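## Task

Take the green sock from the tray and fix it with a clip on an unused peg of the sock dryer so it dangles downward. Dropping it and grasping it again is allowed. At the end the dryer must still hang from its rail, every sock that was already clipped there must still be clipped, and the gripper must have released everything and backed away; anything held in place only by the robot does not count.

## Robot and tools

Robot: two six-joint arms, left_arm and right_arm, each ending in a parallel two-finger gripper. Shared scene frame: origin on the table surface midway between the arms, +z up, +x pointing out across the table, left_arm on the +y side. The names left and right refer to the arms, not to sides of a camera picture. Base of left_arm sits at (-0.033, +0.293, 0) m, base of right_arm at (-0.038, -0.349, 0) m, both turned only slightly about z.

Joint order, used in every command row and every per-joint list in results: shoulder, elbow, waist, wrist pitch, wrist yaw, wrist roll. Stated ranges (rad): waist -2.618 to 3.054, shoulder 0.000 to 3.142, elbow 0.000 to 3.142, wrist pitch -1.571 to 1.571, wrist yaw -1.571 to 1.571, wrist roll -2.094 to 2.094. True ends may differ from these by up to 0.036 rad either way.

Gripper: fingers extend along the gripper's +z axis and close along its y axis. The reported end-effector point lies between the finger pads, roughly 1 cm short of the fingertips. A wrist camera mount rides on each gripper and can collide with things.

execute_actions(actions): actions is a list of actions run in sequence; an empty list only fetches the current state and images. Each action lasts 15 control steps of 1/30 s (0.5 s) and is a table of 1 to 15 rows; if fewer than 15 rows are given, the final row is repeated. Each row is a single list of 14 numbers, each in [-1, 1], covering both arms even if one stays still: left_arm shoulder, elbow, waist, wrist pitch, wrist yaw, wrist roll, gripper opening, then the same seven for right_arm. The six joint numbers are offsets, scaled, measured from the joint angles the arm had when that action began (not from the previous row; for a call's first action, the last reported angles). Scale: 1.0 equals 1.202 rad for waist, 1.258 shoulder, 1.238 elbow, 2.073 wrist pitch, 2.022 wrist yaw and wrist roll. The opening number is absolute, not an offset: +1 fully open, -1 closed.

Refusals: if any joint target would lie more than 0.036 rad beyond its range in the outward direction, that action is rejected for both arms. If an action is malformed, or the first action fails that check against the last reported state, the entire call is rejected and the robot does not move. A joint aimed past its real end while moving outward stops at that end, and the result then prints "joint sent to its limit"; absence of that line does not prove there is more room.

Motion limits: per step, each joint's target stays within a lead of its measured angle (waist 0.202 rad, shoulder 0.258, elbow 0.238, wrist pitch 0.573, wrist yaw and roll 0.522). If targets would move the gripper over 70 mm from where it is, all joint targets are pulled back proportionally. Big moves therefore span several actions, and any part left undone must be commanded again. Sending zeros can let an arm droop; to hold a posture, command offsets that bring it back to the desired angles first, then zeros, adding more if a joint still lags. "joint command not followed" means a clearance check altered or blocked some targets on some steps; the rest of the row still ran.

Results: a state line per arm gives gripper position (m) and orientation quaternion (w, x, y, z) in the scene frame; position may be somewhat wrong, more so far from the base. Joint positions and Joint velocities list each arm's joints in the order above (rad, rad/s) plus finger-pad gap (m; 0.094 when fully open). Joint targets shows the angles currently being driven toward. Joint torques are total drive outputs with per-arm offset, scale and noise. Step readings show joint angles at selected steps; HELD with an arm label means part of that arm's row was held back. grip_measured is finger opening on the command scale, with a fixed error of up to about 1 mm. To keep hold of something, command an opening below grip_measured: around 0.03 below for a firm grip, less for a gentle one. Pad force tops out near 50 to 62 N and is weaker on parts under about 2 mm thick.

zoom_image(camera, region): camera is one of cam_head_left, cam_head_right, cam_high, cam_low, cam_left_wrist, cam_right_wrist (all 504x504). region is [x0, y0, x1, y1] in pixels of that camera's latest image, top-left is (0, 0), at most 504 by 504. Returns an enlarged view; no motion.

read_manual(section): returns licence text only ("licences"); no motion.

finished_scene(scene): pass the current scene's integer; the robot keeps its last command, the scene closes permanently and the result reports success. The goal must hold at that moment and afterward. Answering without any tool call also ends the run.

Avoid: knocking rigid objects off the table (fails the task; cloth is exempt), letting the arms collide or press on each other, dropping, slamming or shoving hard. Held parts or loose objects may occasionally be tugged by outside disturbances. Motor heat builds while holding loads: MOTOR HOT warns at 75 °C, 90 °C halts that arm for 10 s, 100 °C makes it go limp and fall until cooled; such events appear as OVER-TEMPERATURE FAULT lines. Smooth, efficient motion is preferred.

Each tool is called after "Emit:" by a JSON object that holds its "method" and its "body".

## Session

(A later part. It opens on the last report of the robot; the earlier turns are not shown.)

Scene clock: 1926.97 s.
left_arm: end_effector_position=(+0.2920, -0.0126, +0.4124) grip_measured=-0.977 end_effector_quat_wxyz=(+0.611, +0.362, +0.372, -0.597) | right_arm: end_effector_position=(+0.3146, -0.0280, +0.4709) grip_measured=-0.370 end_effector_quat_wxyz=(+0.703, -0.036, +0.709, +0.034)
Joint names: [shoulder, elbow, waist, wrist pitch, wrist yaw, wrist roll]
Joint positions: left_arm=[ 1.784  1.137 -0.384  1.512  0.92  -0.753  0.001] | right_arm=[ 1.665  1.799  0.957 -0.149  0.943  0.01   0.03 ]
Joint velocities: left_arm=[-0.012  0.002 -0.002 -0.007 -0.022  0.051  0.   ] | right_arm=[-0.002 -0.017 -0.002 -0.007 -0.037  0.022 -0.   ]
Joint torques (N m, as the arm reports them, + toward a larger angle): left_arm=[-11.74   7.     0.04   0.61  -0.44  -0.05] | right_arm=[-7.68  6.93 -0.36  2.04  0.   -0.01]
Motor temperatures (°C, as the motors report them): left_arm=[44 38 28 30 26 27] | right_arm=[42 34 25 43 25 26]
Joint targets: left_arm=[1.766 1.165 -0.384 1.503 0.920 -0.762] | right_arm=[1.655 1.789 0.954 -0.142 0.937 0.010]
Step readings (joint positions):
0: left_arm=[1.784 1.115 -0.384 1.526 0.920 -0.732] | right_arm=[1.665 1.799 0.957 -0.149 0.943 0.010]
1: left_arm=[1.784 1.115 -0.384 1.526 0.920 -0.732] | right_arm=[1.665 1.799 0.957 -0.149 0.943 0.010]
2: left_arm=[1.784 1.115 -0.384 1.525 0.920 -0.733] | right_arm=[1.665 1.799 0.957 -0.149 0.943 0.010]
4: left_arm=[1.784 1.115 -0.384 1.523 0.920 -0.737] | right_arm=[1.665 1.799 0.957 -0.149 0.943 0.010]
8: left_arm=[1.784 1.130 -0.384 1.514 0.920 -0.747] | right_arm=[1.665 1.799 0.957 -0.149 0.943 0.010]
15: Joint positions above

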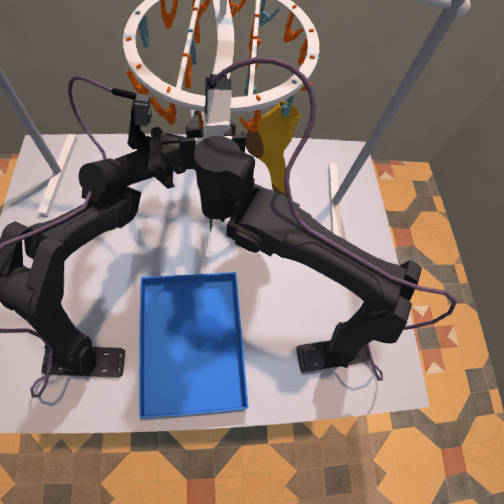

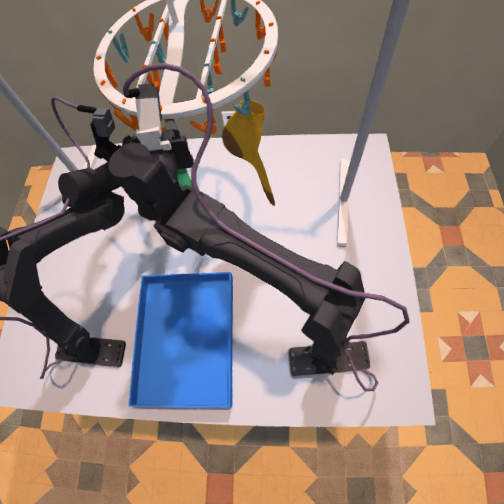

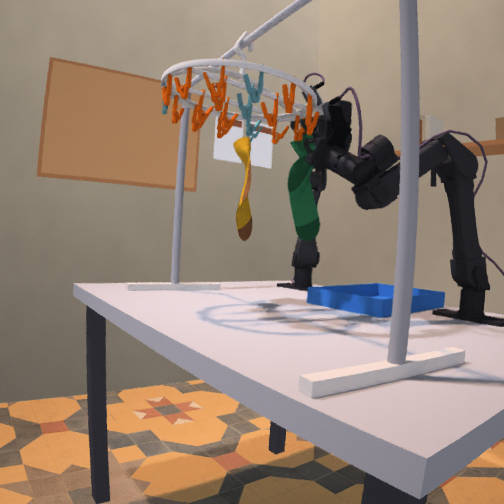

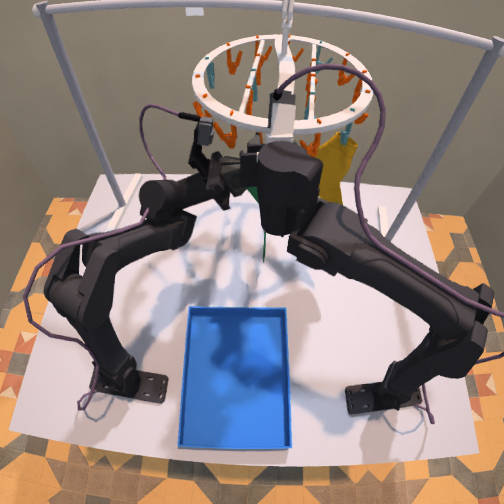

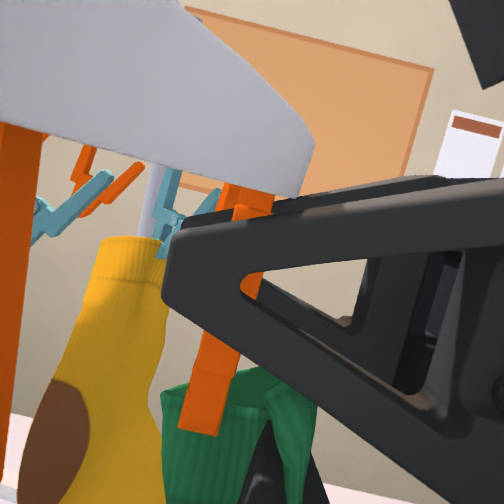

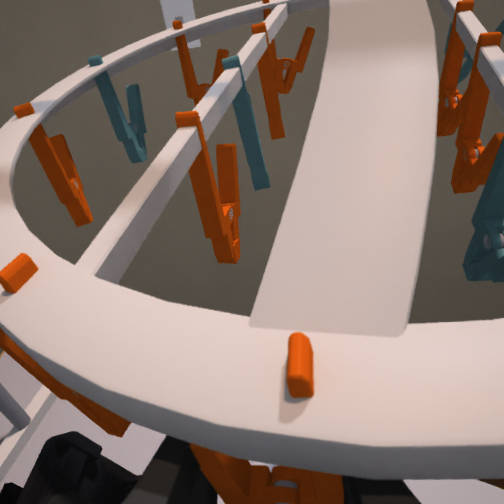

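Emit:
{"method": "execute_actions", "body": {"actions": [[[-0.015,0.026,0,0.002,0,-0.003,-1,-0.008,-0.008,-0.003,0.003,-0.003,0,-0.44],[-0.015,0.029,0,0.002,0,-0.006,-1,-0.008,-0.008,-0.003,0.003,-0.003,0,-0.44],[-0.015,0.032,0,0.002,0,-0.009,-1,-0.008,-0.008,-0.003,0.003,-0.003,0,-0.44],[-0.015,0.035,0,0.002,0,-0.012,-1,-0.008,-0.008,-0.003,0.003,-0.003,0,-0.44],[-0.015,0.037,0,0.002,0,-0.014,-1,-0.008,-0.008,-0.003,0.003,-0.003,0,-0.44],[-0.015,0.039,0,0.002,0,-0.015,-1,-0.008,-0.008,-0.003,0.003,-0.003,0,-0.44]]]}}

Scene clock: 1937.17 s.
left_arm: end_effector_position=(+0.2913, -0.0124, +0.4189) grip_measured=-0.977 end_effector_quat_wxyz=(+0.609, +0.361, +0.369, -0.602) | right_arm: end_effector_position=(+0.3146, -0.0280, +0.4709) grip_measured=-0.370 end_effector_quat_wxyz=(+0.703, -0.036, +0.709, +0.034)
Joint names: [shoulder, elbow, waist, wrist pitch, wrist yaw, wrist roll]
Joint positions: left_arm=[ 1.784  1.156 -0.384  1.511  0.921 -0.774  0.001] | right_arm=[ 1.665  1.799  0.957 -0.149  0.943  0.01   0.03 ]
Joint velocities: left_arm=[-0.012 -0.007 -0.012  0.022 -0.007 -0.051 -0.   ] | right_arm=[-0.012  0.012  0.012  0.051 -0.081  0.022  0.001]
Joint torques (N m, as the arm reports them, + toward a larger angle): left_arm=[-11.82   6.98   0.03   0.73  -0.43  -0.06] | right_arm=[-7.67  6.92 -0.35  2.03  0.01  0.  ]
Motor temperatures (°C, as the motors report them): left_arm=[43 39 28 30 26 27] | right_arm=[42 34 25 43 25 26]
Joint targets: left_arm=[1.766 1.185 -0.384 1.516 0.921 -0.784] | right_arm=[1.655 1.789 0.954 -0.142 0.937 0.010]
Step readings (joint positions):
0: left_arm=[1.784 1.137 -0.384 1.511 0.920 -0.755] | right_arm=[1.665 1.799 0.957 -0.149 0.943 0.010]
1: left_arm=[1.784 1.137 -0.384 1.511 0.920 -0.755] | right_arm=[1.665 1.799 0.957 -0.149 0.943 0.010]
2: left_arm=[1.784 1.137 -0.384 1.511 0.920 -0.755] | right_arm=[1.665 1.799 0.957 -0.149 0.943 0.010]
4: left_arm=[1.784 1.138 -0.384 1.511 0.921 -0.759] | right_arm=[1.665 1.799 0.957 -0.149 0.943 0.010]
8: left_arm=[1.784 1.154 -0.384 1.511 0.921 -0.768] | right_arm=[1.665 1.799 0.957 -0.149 0.943 0.010]
15: Joint positions above

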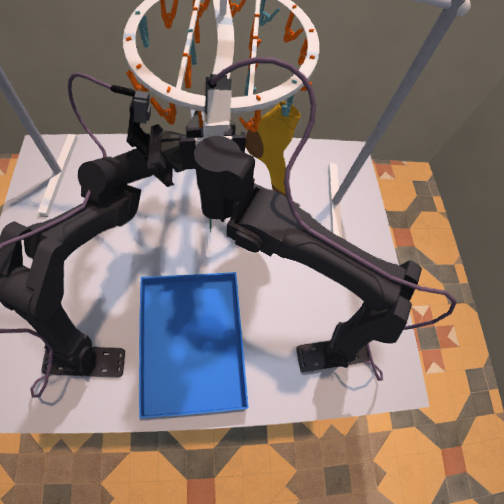

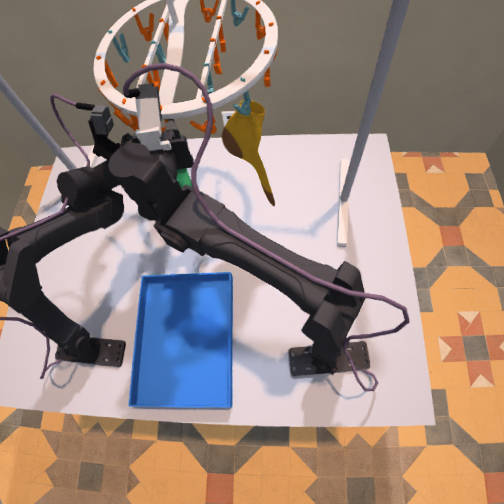

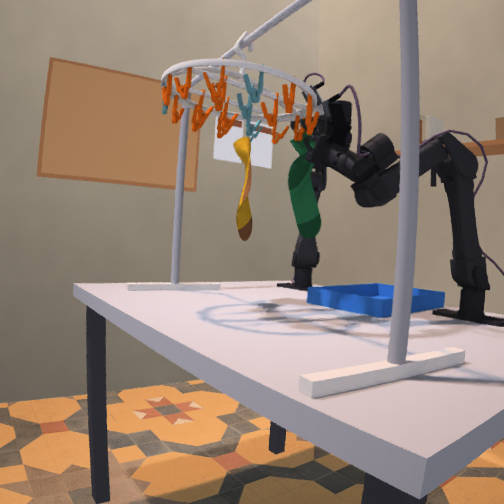

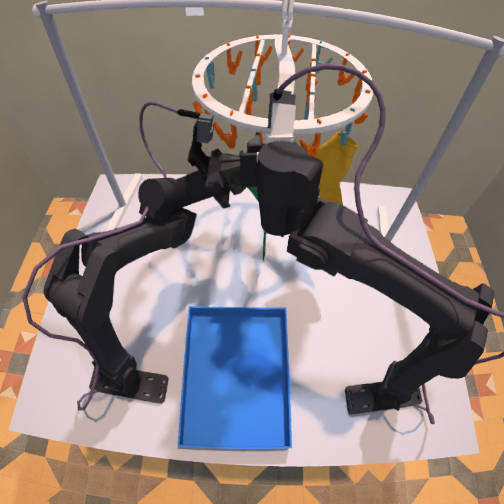

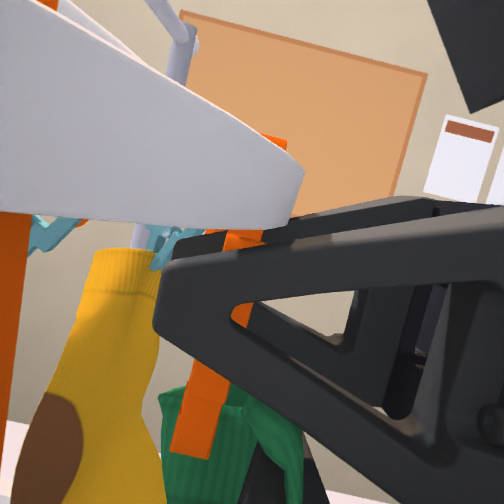

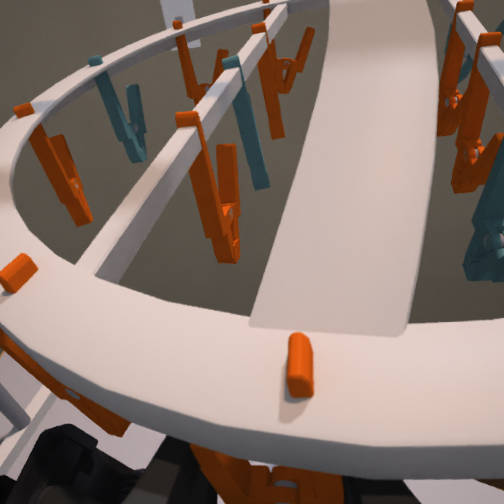

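Emit:
{"method": "zoom_image", "body": {"camera": "cam_high", "region": [270, 105, 330, 175]}}

Emit:
{"method": "zoom_image", "body": {"camera": "cam_left_wrist", "region": [120, 284, 340, 504]}}

Region (270, 105, 330, 175) of cam_high's 504x504 image, scaled by 7.200, with more detail than that image has; it fills the left 432 columns of this view, and the rest is white.

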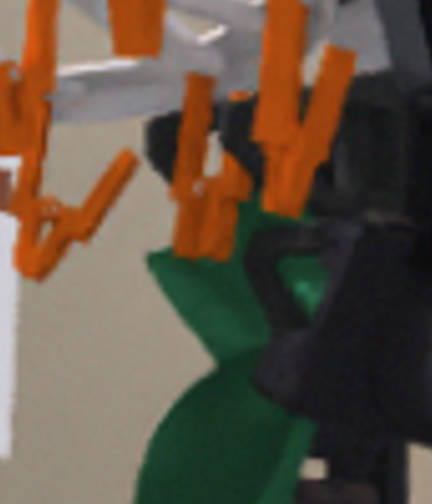

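Region (120, 284, 340, 504) of cam_left_wrist's 504x504 image, scaled by 2.291, with more detail than that image has.

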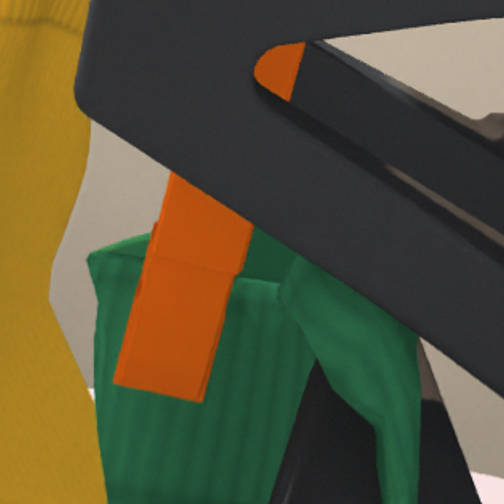

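Emit:
{"method": "zoom_image", "body": {"camera": "cam_high", "region": [286, 125, 312, 150]}}

Region (286, 125, 312, 150) of cam_high's 504x504 image, scaled by 19.385, with more detail than that image has; it fills the top 485 rows of this view, and the rest is white.

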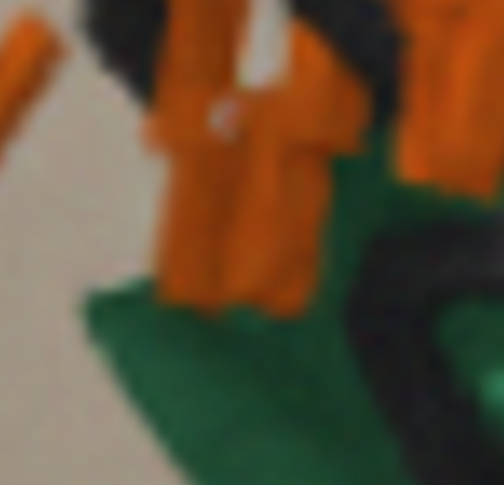

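Emit:
{"method": "execute_actions", "body": {"actions": [[[-0.015,0.024,0,0.003,0,-0.004,-1,-0.008,-0.008,-0.003,0.003,-0.003,0,-0.44],[-0.015,0.027,0,0.003,0,-0.006,-1,-0.008,-0.008,-0.003,0.003,-0.003,0,-0.44],[-0.015,0.030,0,0.003,0,-0.008,-1,-0.008,-0.008,-0.003,0.003,-0.003,0,-0.44],[-0.015,0.032,0,0.003,0,-0.010,-1,-0.008,-0.008,-0.003,0.003,-0.003,0,-0.44],[-0.015,0.034,0,0.003,0,-0.011,-1,-0.008,-0.008,-0.003,0.003,-0.003,0,-0.44]]]}}

Scene clock: 2016.93 s.
left_arm: end_effector_position=(+0.2908, -0.0122, +0.4232) grip_measured=-0.977 end_effector_quat_wxyz=(+0.608, +0.361, +0.366, -0.605) | right_arm: end_effector_position=(+0.3146, -0.0280, +0.4709) grip_measured=-0.370 end_effector_quat_wxyz=(+0.703, -0.036, +0.709, +0.034)
Joint names: [shoulder, elbow, waist, wrist pitch, wrist yaw, wrist roll]
Joint positions: left_arm=[ 1.784  1.169 -0.384  1.511  0.922 -0.788  0.001] | right_arm=[ 1.665  1.799  0.957 -0.149  0.943  0.01   0.03 ]
Joint velocities: left_arm=[-0.012 -0.017  0.002 -0.022  0.007  0.007  0.001] | right_arm=[-0.002 -0.007 -0.012  0.037 -0.066 -0.022 -0.001]
Joint torques (N m, as the arm reports them, + toward a larger angle): left_arm=[-11.76   7.06   0.09   0.71  -0.45  -0.03] | right_arm=[-7.69  6.93 -0.36  2.03  0.    0.  ]
Motor temperatures (°C, as the motors report them): left_arm=[44 40 28 29 26 27] | right_arm=[42 34 25 43 25 26]
Joint targets: left_arm=[1.766 1.199 -0.384 1.517 0.921 -0.796] | right_arm=[1.655 1.789 0.954 -0.143 0.937 0.010]
Step readings (joint positions):
0: left_arm=[1.784 1.156 -0.384 1.511 0.921 -0.776] | right_arm=[1.665 1.799 0.957 -0.149 0.943 0.010]
1: left_arm=[1.784 1.156 -0.384 1.511 0.921 -0.776] | right_arm=[1.665 1.799 0.957 -0.149 0.943 0.010]
2: left_arm=[1.784 1.156 -0.384 1.511 0.921 -0.776] | right_arm=[1.665 1.799 0.957 -0.149 0.943 0.010]
4: left_arm=[1.784 1.156 -0.384 1.511 0.921 -0.779] | right_arm=[1.665 1.799 0.957 -0.149 0.943 0.010]
8: left_arm=[1.784 1.166 -0.384 1.511 0.922 -0.785] | right_arm=[1.665 1.799 0.957 -0.149 0.943 0.010]
15: Joint positions above

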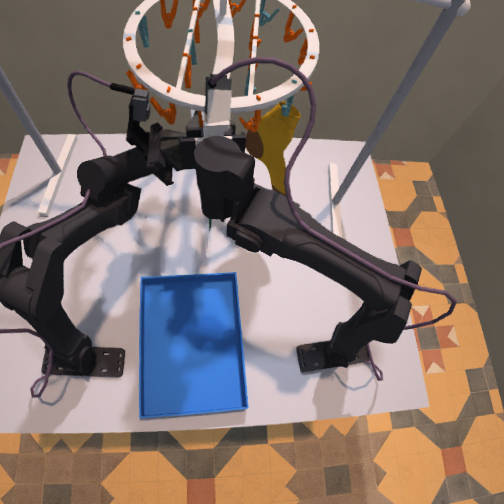

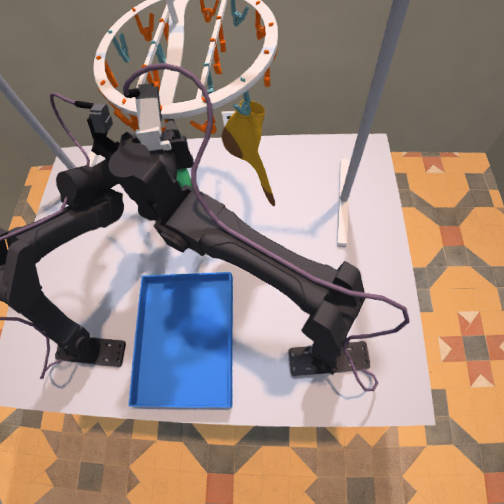

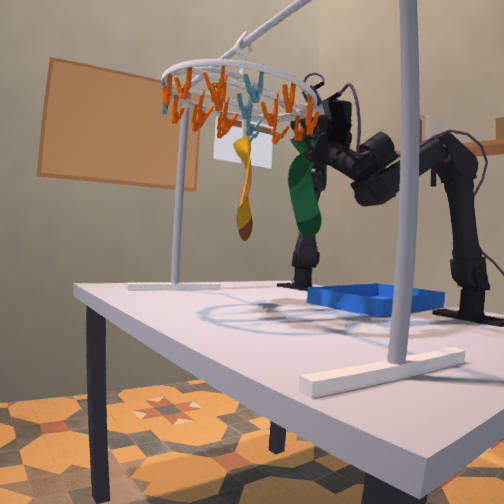

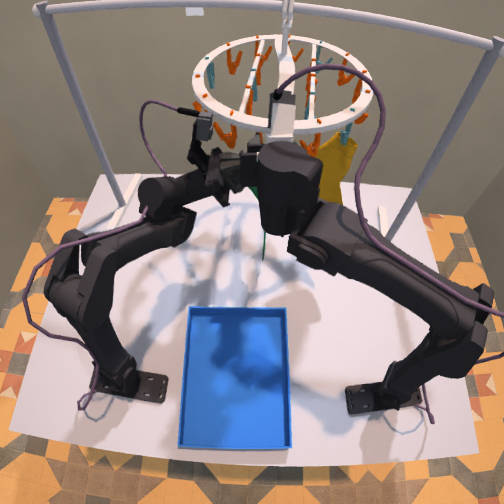

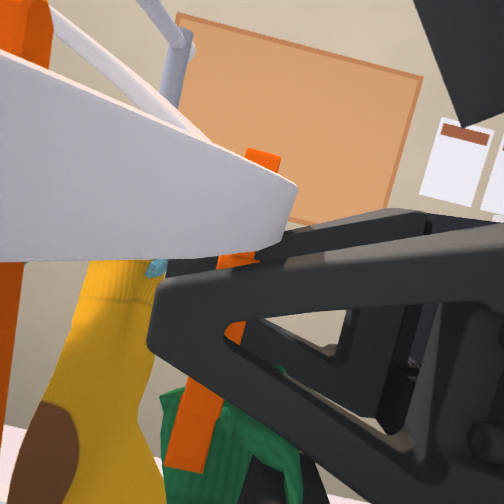

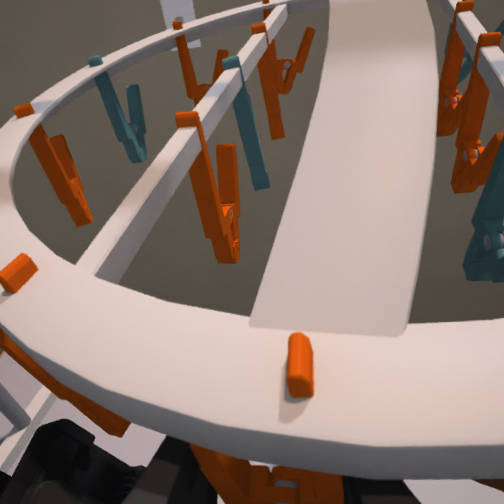

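Emit:
{"method": "zoom_image", "body": {"camera": "cam_high", "region": [282, 120, 316, 154]}}

Region (282, 120, 316, 154) of cam_high's 504x504 image, scaled by 14.824, with more detail than that image has.

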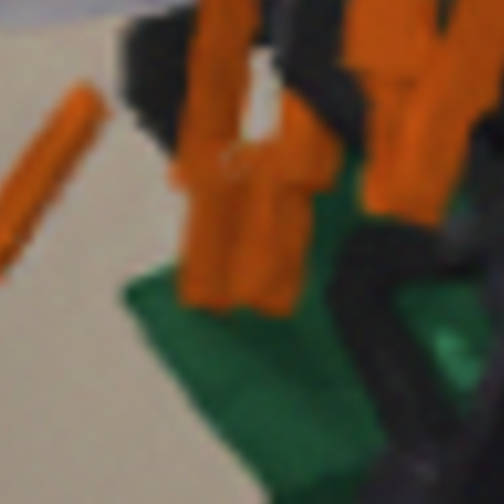

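Emit:
{"method": "execute_actions", "body": {"actions": [[[-0.015,0.012,0,0.003,0,0.003,-1,-0.008,-0.008,-0.003,0.003,-0.003,0,-0.44],[-0.015,0.002,0,0.003,0,0.008,-1,-0.008,-0.008,-0.003,0.003,-0.003,0,-0.44],[-0.015,-0.008,0,0.003,0,0.013,-1,-0.008,-0.008,-0.003,0.003,-0.003,0,-0.44],[-0.015,-0.016,0,0.003,0,0.018,-1,-0.008,-0.008,-0.003,0.003,-0.003,0,-0.44],[-0.012,-0.023,0,0.003,0,0.023,-1,-0.008,-0.008,-0.003,0.003,-0.003,0,-0.44],[-0.008,-0.029,0,0.003,0,0.027,-1,-0.008,-0.008,-0.003,0.003,-0.003,0,-0.44],[-0.004,-0.033,0,0.003,0,0.030,-1,-0.008,-0.008,-0.003,0.003,-0.003,0,-0.44],[0.0,-0.036,0,0.003,0,0.033,-1,-0.008,-0.008,-0.003,0.003,-0.003,0,-0.44],[0.004,-0.038,0,0.003,0,0.035,-1,-0.008,-0.008,-0.003,0.003,-0.003,0,-0.44],[0.007,-0.038,0,0.003,0,0.035,-1,-0.008,-0.008,-0.003,0.003,-0.003,0,-0.44]]]}}

Scene clock: 2125.97 s.
left_arm: end_effector_position=(+0.2919, -0.0127, +0.4117) grip_measured=-0.977 end_effector_quat_wxyz=(+0.616, +0.366, +0.370, -0.592) | right_arm: end_effector_position=(+0.3146, -0.0280, +0.4709) grip_measured=-0.370 end_effector_quat_wxyz=(+0.703, -0.036, +0.709, +0.034)
Joint names: [shoulder, elbow, waist, wrist pitch, wrist yaw, wrist roll]
Joint positions: left_arm=[ 1.784  1.136 -0.384  1.511  0.922 -0.734  0.001] | right_arm=[ 1.665  1.799  0.957 -0.149  0.943  0.01   0.03 ]
Joint velocities: left_arm=[-0.022 -0.002  0.007 -0.037 -0.007  0.037  0.   ] | right_arm=[-0.007 -0.012 -0.007 -0.051  0.022 -0.007 -0.001]
Joint torques (N m, as the arm reports them, + toward a larger angle): left_arm=[-9.43  4.18  0.02  0.76 -0.43  0.13] | right_arm=[-7.68  6.92 -0.34  2.04  0.    0.  ]
Motor temperatures (°C, as the motors report them): left_arm=[44 41 28 29 26 27] | right_arm=[42 34 25 43 25 26]
Joint targets: left_arm=[1.793 1.122 -0.384 1.517 0.921 -0.717] | right_arm=[1.655 1.789 0.954 -0.142 0.937 0.010]
Step readings (joint positions):
0: left_arm=[1.784 1.169 -0.384 1.511 0.922 -0.789] | right_arm=[1.665 1.799 0.957 -0.149 0.943 0.010]
1: left_arm=[1.784 1.169 -0.384 1.511 0.922 -0.789] | right_arm=[1.665 1.799 0.957 -0.149 0.943 0.010]
2: left_arm=[1.784 1.169 -0.384 1.511 0.922 -0.788] | right_arm=[1.665 1.799 0.957 -0.149 0.943 0.010]
4: left_arm=[1.784 1.169 -0.384 1.511 0.922 -0.782] | right_arm=[1.665 1.799 0.957 -0.149 0.943 0.010]
8: left_arm=[1.784 1.152 -0.384 1.511 0.922 -0.758] | right_arm=[1.665 1.799 0.957 -0.149 0.943 0.010]
15: Joint positions above

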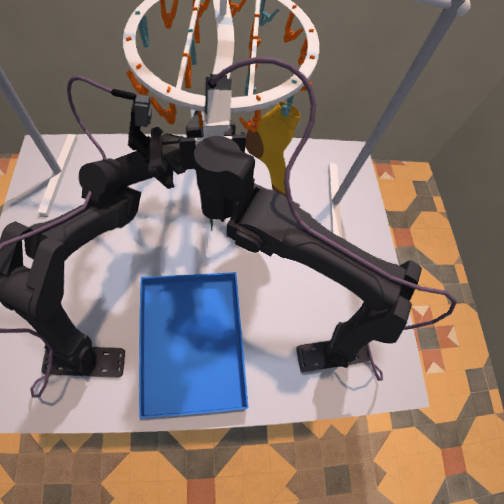

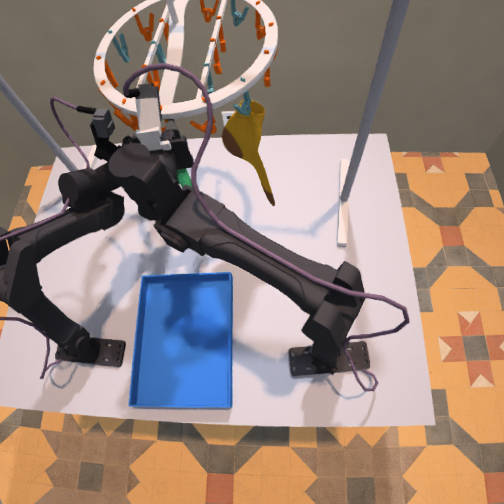

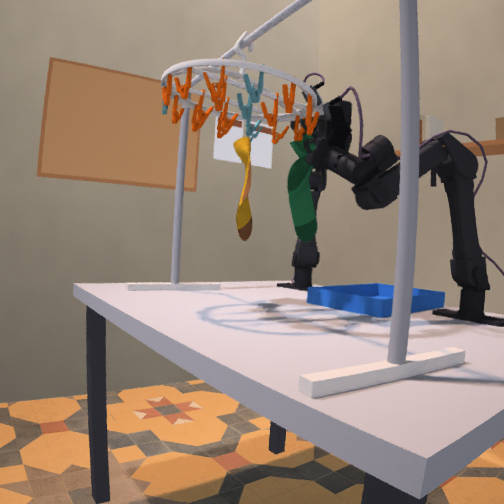

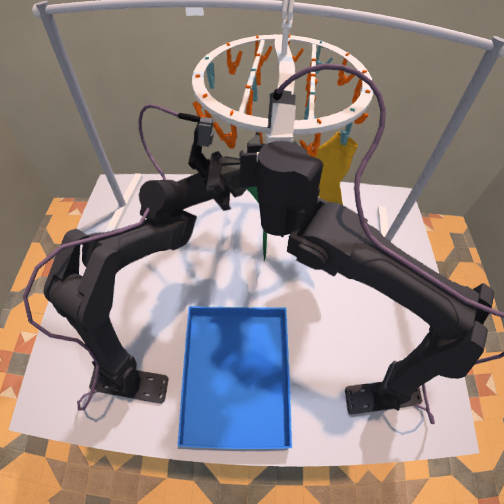

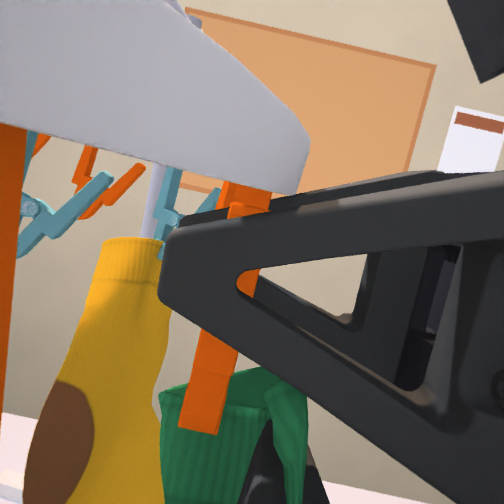

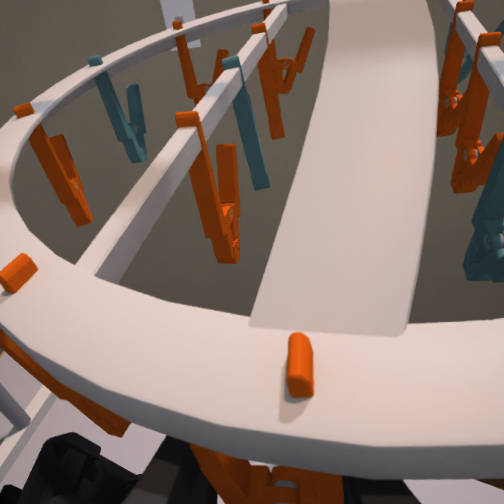

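Emit:
{"method": "execute_actions", "body": {"actions": [[[0.008,-0.012,0,0.003,0,0.008,-1,-0.008,-0.008,-0.003,0.003,-0.003,0,-0.44],[0.009,-0.013,0,0.003,0,0.008,-1,-0.008,-0.008,-0.003,0.003,-0.003,0,-0.44],[0.010,-0.014,0,0.003,0,0.008,-1,-0.008,-0.008,-0.003,0.003,-0.003,0,-0.44],[0.011,-0.015,0,0.003,0,0.008,-1,-0.008,-0.008,-0.003,0.003,-0.003,0,-0.44],[0.012,-0.015,0,0.003,0,0.008,-1,-0.008,-0.008,-0.003,0.003,-0.003,0,-0.44],[0.013,-0.015,0,0.003,0,0.008,-1,-0.008,-0.008,-0.003,0.003,-0.003,0,-0.44]]]}}

Scene clock: 2135.87 s.
left_arm: end_effector_position=(+0.2919, -0.0127, +0.4117) grip_measured=-0.977 end_effector_quat_wxyz=(+0.618, +0.367, +0.368, -0.590) | right_arm: end_effector_position=(+0.3146, -0.0280, +0.4709) grip_measured=-0.370 end_effector_quat_wxyz=(+0.703, -0.036, +0.709, +0.034)
Joint names: [shoulder, elbow, waist, wrist pitch, wrist yaw, wrist roll]
Joint positions: left_arm=[ 1.784  1.136 -0.384  1.511  0.922 -0.727  0.001] | right_arm=[ 1.665  1.799  0.957 -0.149  0.943  0.01   0.03 ]
Joint velocities: left_arm=[-0.007 -0.007  0.012 -0.037  0.037 -0.022 -0.001] | right_arm=[ 0.002  0.002  0.017  0.051 -0.037  0.022  0.   ]
Joint torques (N m, as the arm reports them, + toward a larger angle): left_arm=[-8.71  3.92  0.06  0.76 -0.43  0.12] | right_arm=[-7.67  6.92 -0.34  2.04  0.    0.  ]
Motor temperatures (°C, as the motors report them): left_arm=[43 39 28 29 26 27] | right_arm=[42 34 25 43 25 26]
Joint targets: left_arm=[1.801 1.117 -0.384 1.517 0.922 -0.717] | right_arm=[1.655 1.789 0.954 -0.142 0.937 0.010]
Step readings (joint positions):
0: left_arm=[1.784 1.136 -0.384 1.511 0.922 -0.727] | right_arm=[1.665 1.799 0.957 -0.149 0.943 0.010]
1: left_arm=[1.784 1.136 -0.384 1.511 0.922 -0.727] | right_arm=[1.665 1.799 0.957 -0.149 0.943 0.010]
2: left_arm=[1.784 1.136 -0.384 1.511 0.922 -0.727] | right_arm=[1.665 1.799 0.957 -0.149 0.943 0.010]
4: left_arm=[1.784 1.136 -0.384 1.511 0.922 -0.727] | right_arm=[1.665 1.799 0.957 -0.149 0.943 0.010]
8: left_arm=[1.784 1.136 -0.384 1.511 0.922 -0.727] | right_arm=[1.665 1.799 0.957 -0.149 0.943 0.010]
15: Joint positions above

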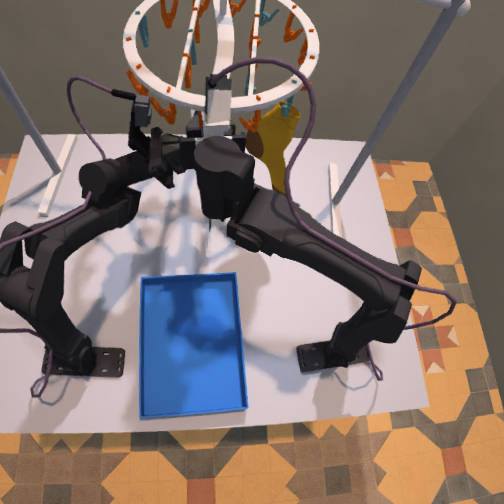

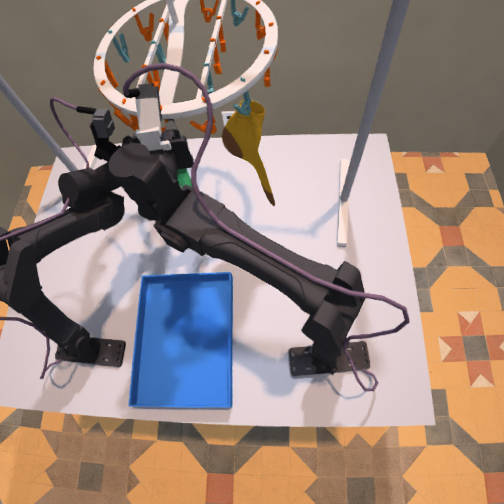

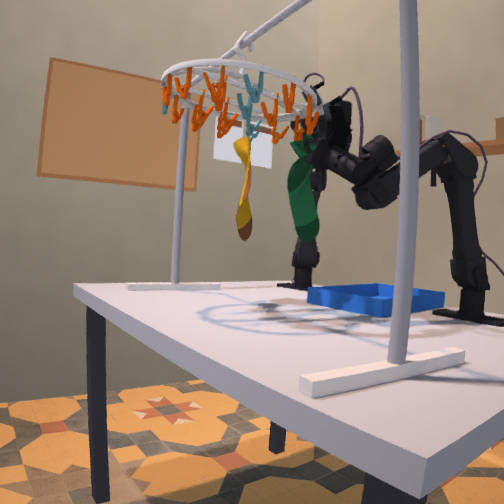

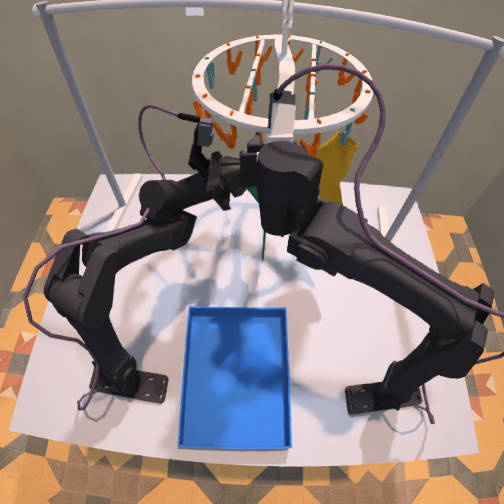

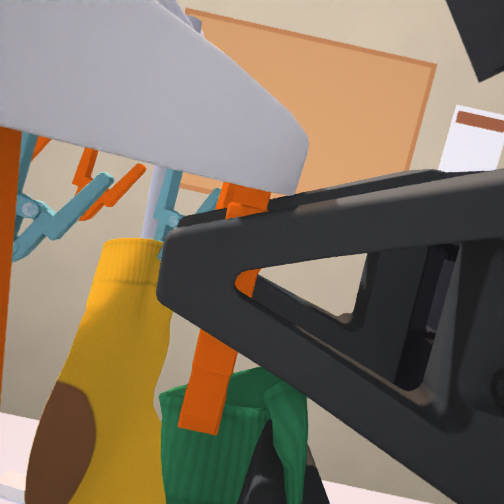

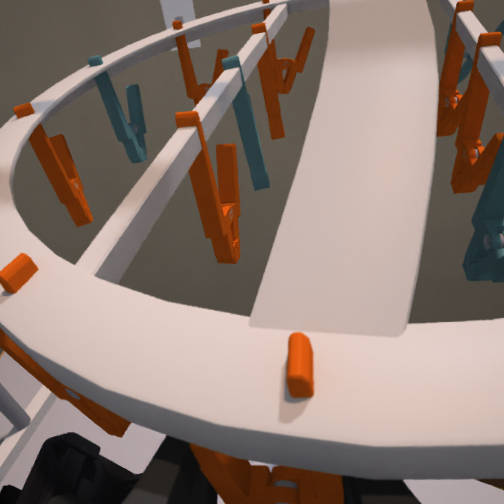

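Emit:
{"method": "execute_actions", "body": {"actions": [[[0.014,-0.017,0,0.003,0,0.008,-1,-0.008,-0.008,-0.003,0.003,-0.003,0,-0.44],[0.016,-0.020,0,0.003,0,0.010,-1,-0.008,-0.008,-0.003,0.003,-0.003,0,-0.44],[0.018,-0.022,0,0.003,0,0.012,-1,-0.008,-0.008,-0.003,0.003,-0.003,0,-0.44],[0.020,-0.024,0,0.003,0,0.014,-1,-0.008,-0.008,-0.003,0.003,-0.003,0,-0.44],[0.021,-0.026,0,0.003,0,0.016,-1,-0.008,-0.008,-0.003,0.003,-0.003,0,-0.44]]]}}

Scene clock: 2156.70 s.
left_arm: end_effector_position=(+0.2979, -0.0155, +0.3967) grip_measured=-0.977 end_effector_quat_wxyz=(+0.615, +0.366, +0.380, -0.587) | right_arm: end_effector_position=(+0.3146, -0.0280, +0.4709) grip_measured=-0.370 end_effector_quat_wxyz=(+0.703, -0.036, +0.709, +0.034)
Joint names: [shoulder, elbow, waist, wrist pitch, wrist yaw, wrist roll]
Joint positions: left_arm=[ 1.806  1.117 -0.384  1.512  0.922 -0.706  0.001] | right_arm=[ 1.665  1.799  0.957 -0.149  0.943  0.01   0.03 ]
Joint velocities: left_arm=[ 0.002 -0.007  0.012  0.037  0.051 -0.022  0.   ] | right_arm=[ 0.002 -0.002  0.007 -0.037 -0.007  0.007 -0.001]
Joint torques (N m, as the arm reports them, + toward a larger angle): left_arm=[-9.91  4.22  0.06  0.82 -0.42  0.1 ] | right_arm=[-7.67  6.93 -0.34  2.03  0.   -0.01]
Motor temperatures (°C, as the motors report them): left_arm=[41 38 28 29 26 27] | right_arm=[42 34 25 43 25 26]
Joint targets: left_arm=[1.811 1.103 -0.384 1.518 0.922 -0.695] | right_arm=[1.655 1.789 0.954 -0.142 0.937 0.010]
Step readings (joint positions):
0: left_arm=[1.784 1.136 -0.384 1.511 0.922 -0.727] | right_arm=[1.665 1.799 0.957 -0.149 0.943 0.010]
1: left_arm=[1.784 1.136 -0.384 1.511 0.922 -0.726] | right_arm=[1.665 1.799 0.957 -0.149 0.943 0.010]
2: left_arm=[1.785 1.136 -0.384 1.512 0.922 -0.725] | right_arm=[1.665 1.799 0.957 -0.149 0.943 0.010]
4: left_arm=[1.789 1.136 -0.384 1.512 0.922 -0.720] | right_arm=[1.665 1.799 0.957 -0.149 0.943 0.010]
8: left_arm=[1.799 1.122 -0.384 1.512 0.922 -0.711] | right_arm=[1.665 1.799 0.957 -0.149 0.943 0.010]
15: Joint positions above

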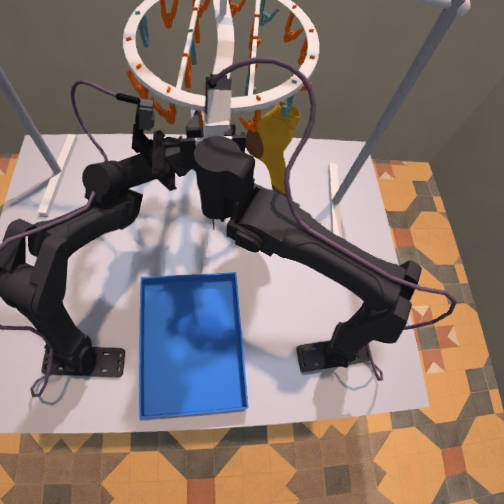

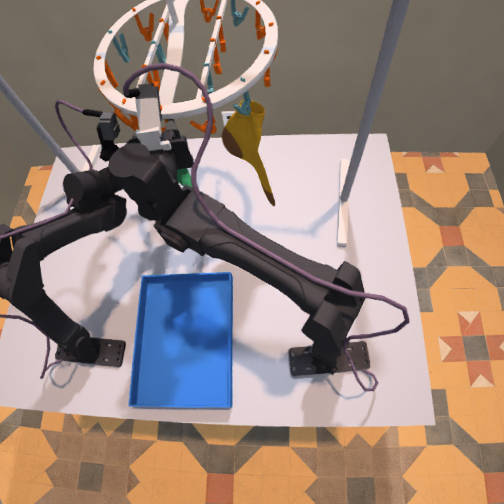

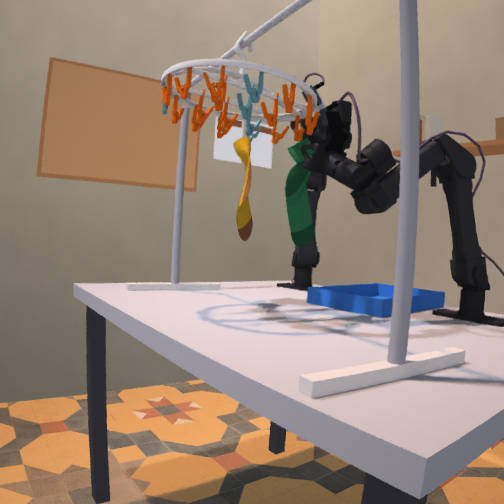

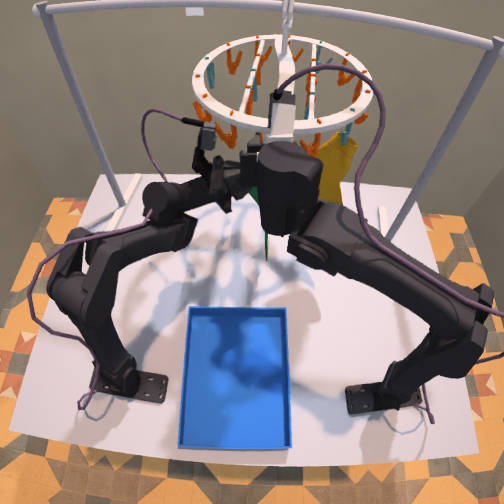

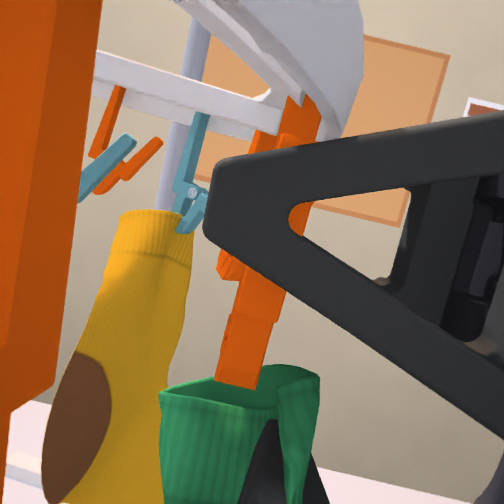

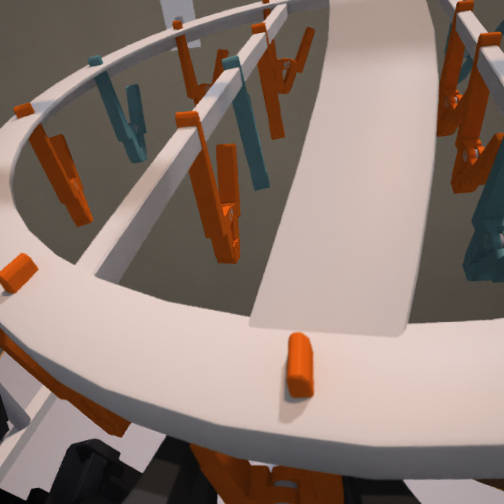

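Emit:
{"method": "execute_actions", "body": {"actions": [[[-0.004,0,-0.003,0.005,0,-0.003,-1,-0.008,-0.008,-0.003,0.003,-0.003,0,-0.44],[-0.004,0.002,-0.006,0.009,0,-0.007,-1,-0.008,-0.008,-0.003,0.003,-0.003,0,-0.44],[-0.004,0.004,-0.008,0.012,0,-0.010,-1,-0.008,-0.008,-0.003,0.003,-0.003,0,-0.44],[-0.004,0.004,-0.010,0.015,0,-0.013,-1,-0.008,-0.008,-0.003,0.003,-0.003,0,-0.44],[-0.004,0.004,-0.011,0.0174,0,-0.017,-1,-0.008,-0.008,-0.003,0.003,-0.003,0,-0.44]]]}}

Scene clock: 2166.67 s.
left_arm: end_effector_position=(+0.2954, -0.0143, +0.3992) grip_measured=-0.977 end_effector_quat_wxyz=(+0.612, +0.364, +0.376, -0.592) | right_arm: end_effector_position=(+0.3146, -0.0280, +0.4709) grip_measured=-0.370 end_effector_quat_wxyz=(+0.703, -0.036, +0.709, +0.034)
Joint names: [shoulder, elbow, waist, wrist pitch, wrist yaw, wrist roll]
Joint positions: left_arm=[ 1.806  1.117 -0.384  1.533  0.922 -0.731  0.001] | right_arm=[ 1.665  1.799  0.957 -0.149  0.943  0.01   0.03 ]
Joint velocities: left_arm=[-0.022  0.002 -0.022  0.051  0.066 -0.066  0.   ] | right_arm=[-0.002  0.002 -0.012 -0.051 -0.037 -0.007 -0.001]
Joint torques (N m, as the arm reports them, + toward a larger angle): left_arm=[-10.73   5.37  -0.92   0.88  -0.44  -0.06] | right_arm=[-7.68  6.94 -0.36  2.04  0.    0.  ]
Motor temperatures (°C, as the motors report them): left_arm=[42 38 28 29 26 27] | right_arm=[42 34 25 43 25 26]
Joint targets: left_arm=[1.801 1.122 -0.397 1.548 0.922 -0.741] | right_arm=[1.655 1.789 0.954 -0.142 0.937 0.010]
Step readings (joint positions):
0: left_arm=[1.806 1.117 -0.384 1.512 0.922 -0.705] | right_arm=[1.665 1.799 0.957 -0.149 0.943 0.010]
1: left_arm=[1.806 1.117 -0.384 1.512 0.922 -0.705] | right_arm=[1.665 1.799 0.957 -0.149 0.943 0.010]
2: left_arm=[1.806 1.117 -0.384 1.512 0.922 -0.706] | right_arm=[1.665 1.799 0.957 -0.149 0.943 0.010]
4: left_arm=[1.806 1.117 -0.384 1.516 0.922 -0.711] | right_arm=[1.665 1.799 0.957 -0.149 0.943 0.010]
8: left_arm=[1.806 1.117 -0.384 1.527 0.922 -0.724] | right_arm=[1.665 1.799 0.957 -0.149 0.943 0.010]
15: Joint positions above

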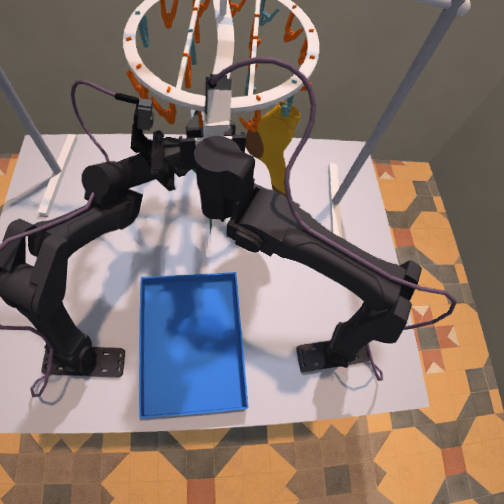

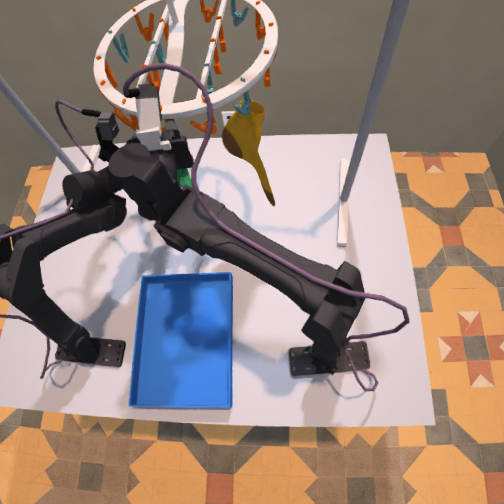

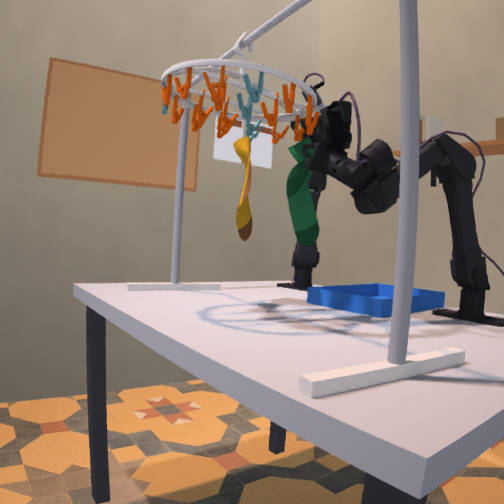

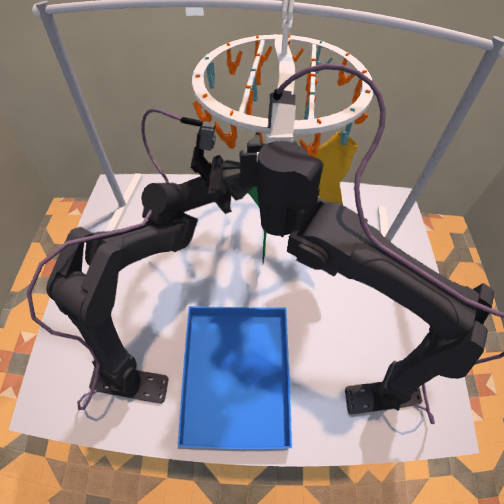

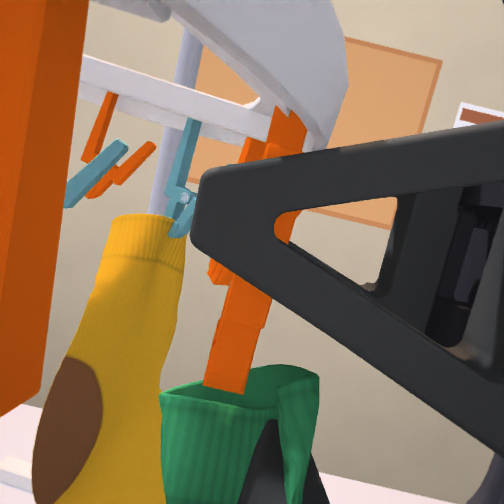

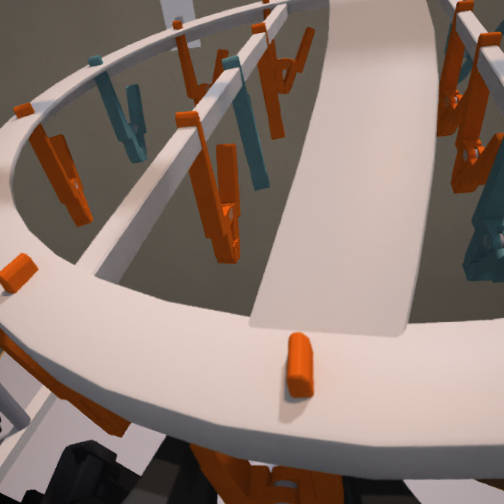

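Emit:
{"method": "zoom_image", "body": {"camera": "cam_left_wrist", "region": [150, 330, 330, 480]}}

Region (150, 330, 330, 480) of cam_left_wrist's 504x504 image, scaled by 2.800, with more detail than that image has.

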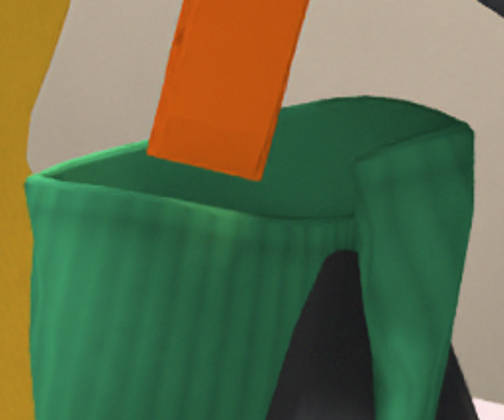

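Emit:
{"method": "zoom_image", "body": {"camera": "cam_high", "region": [280, 122, 316, 158]}}

Region (280, 122, 316, 158) of cam_high's 504x504 image, scaled by 14.000, with more detail than that image has.

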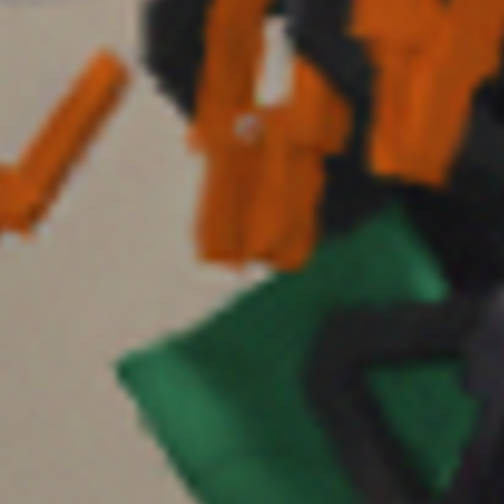

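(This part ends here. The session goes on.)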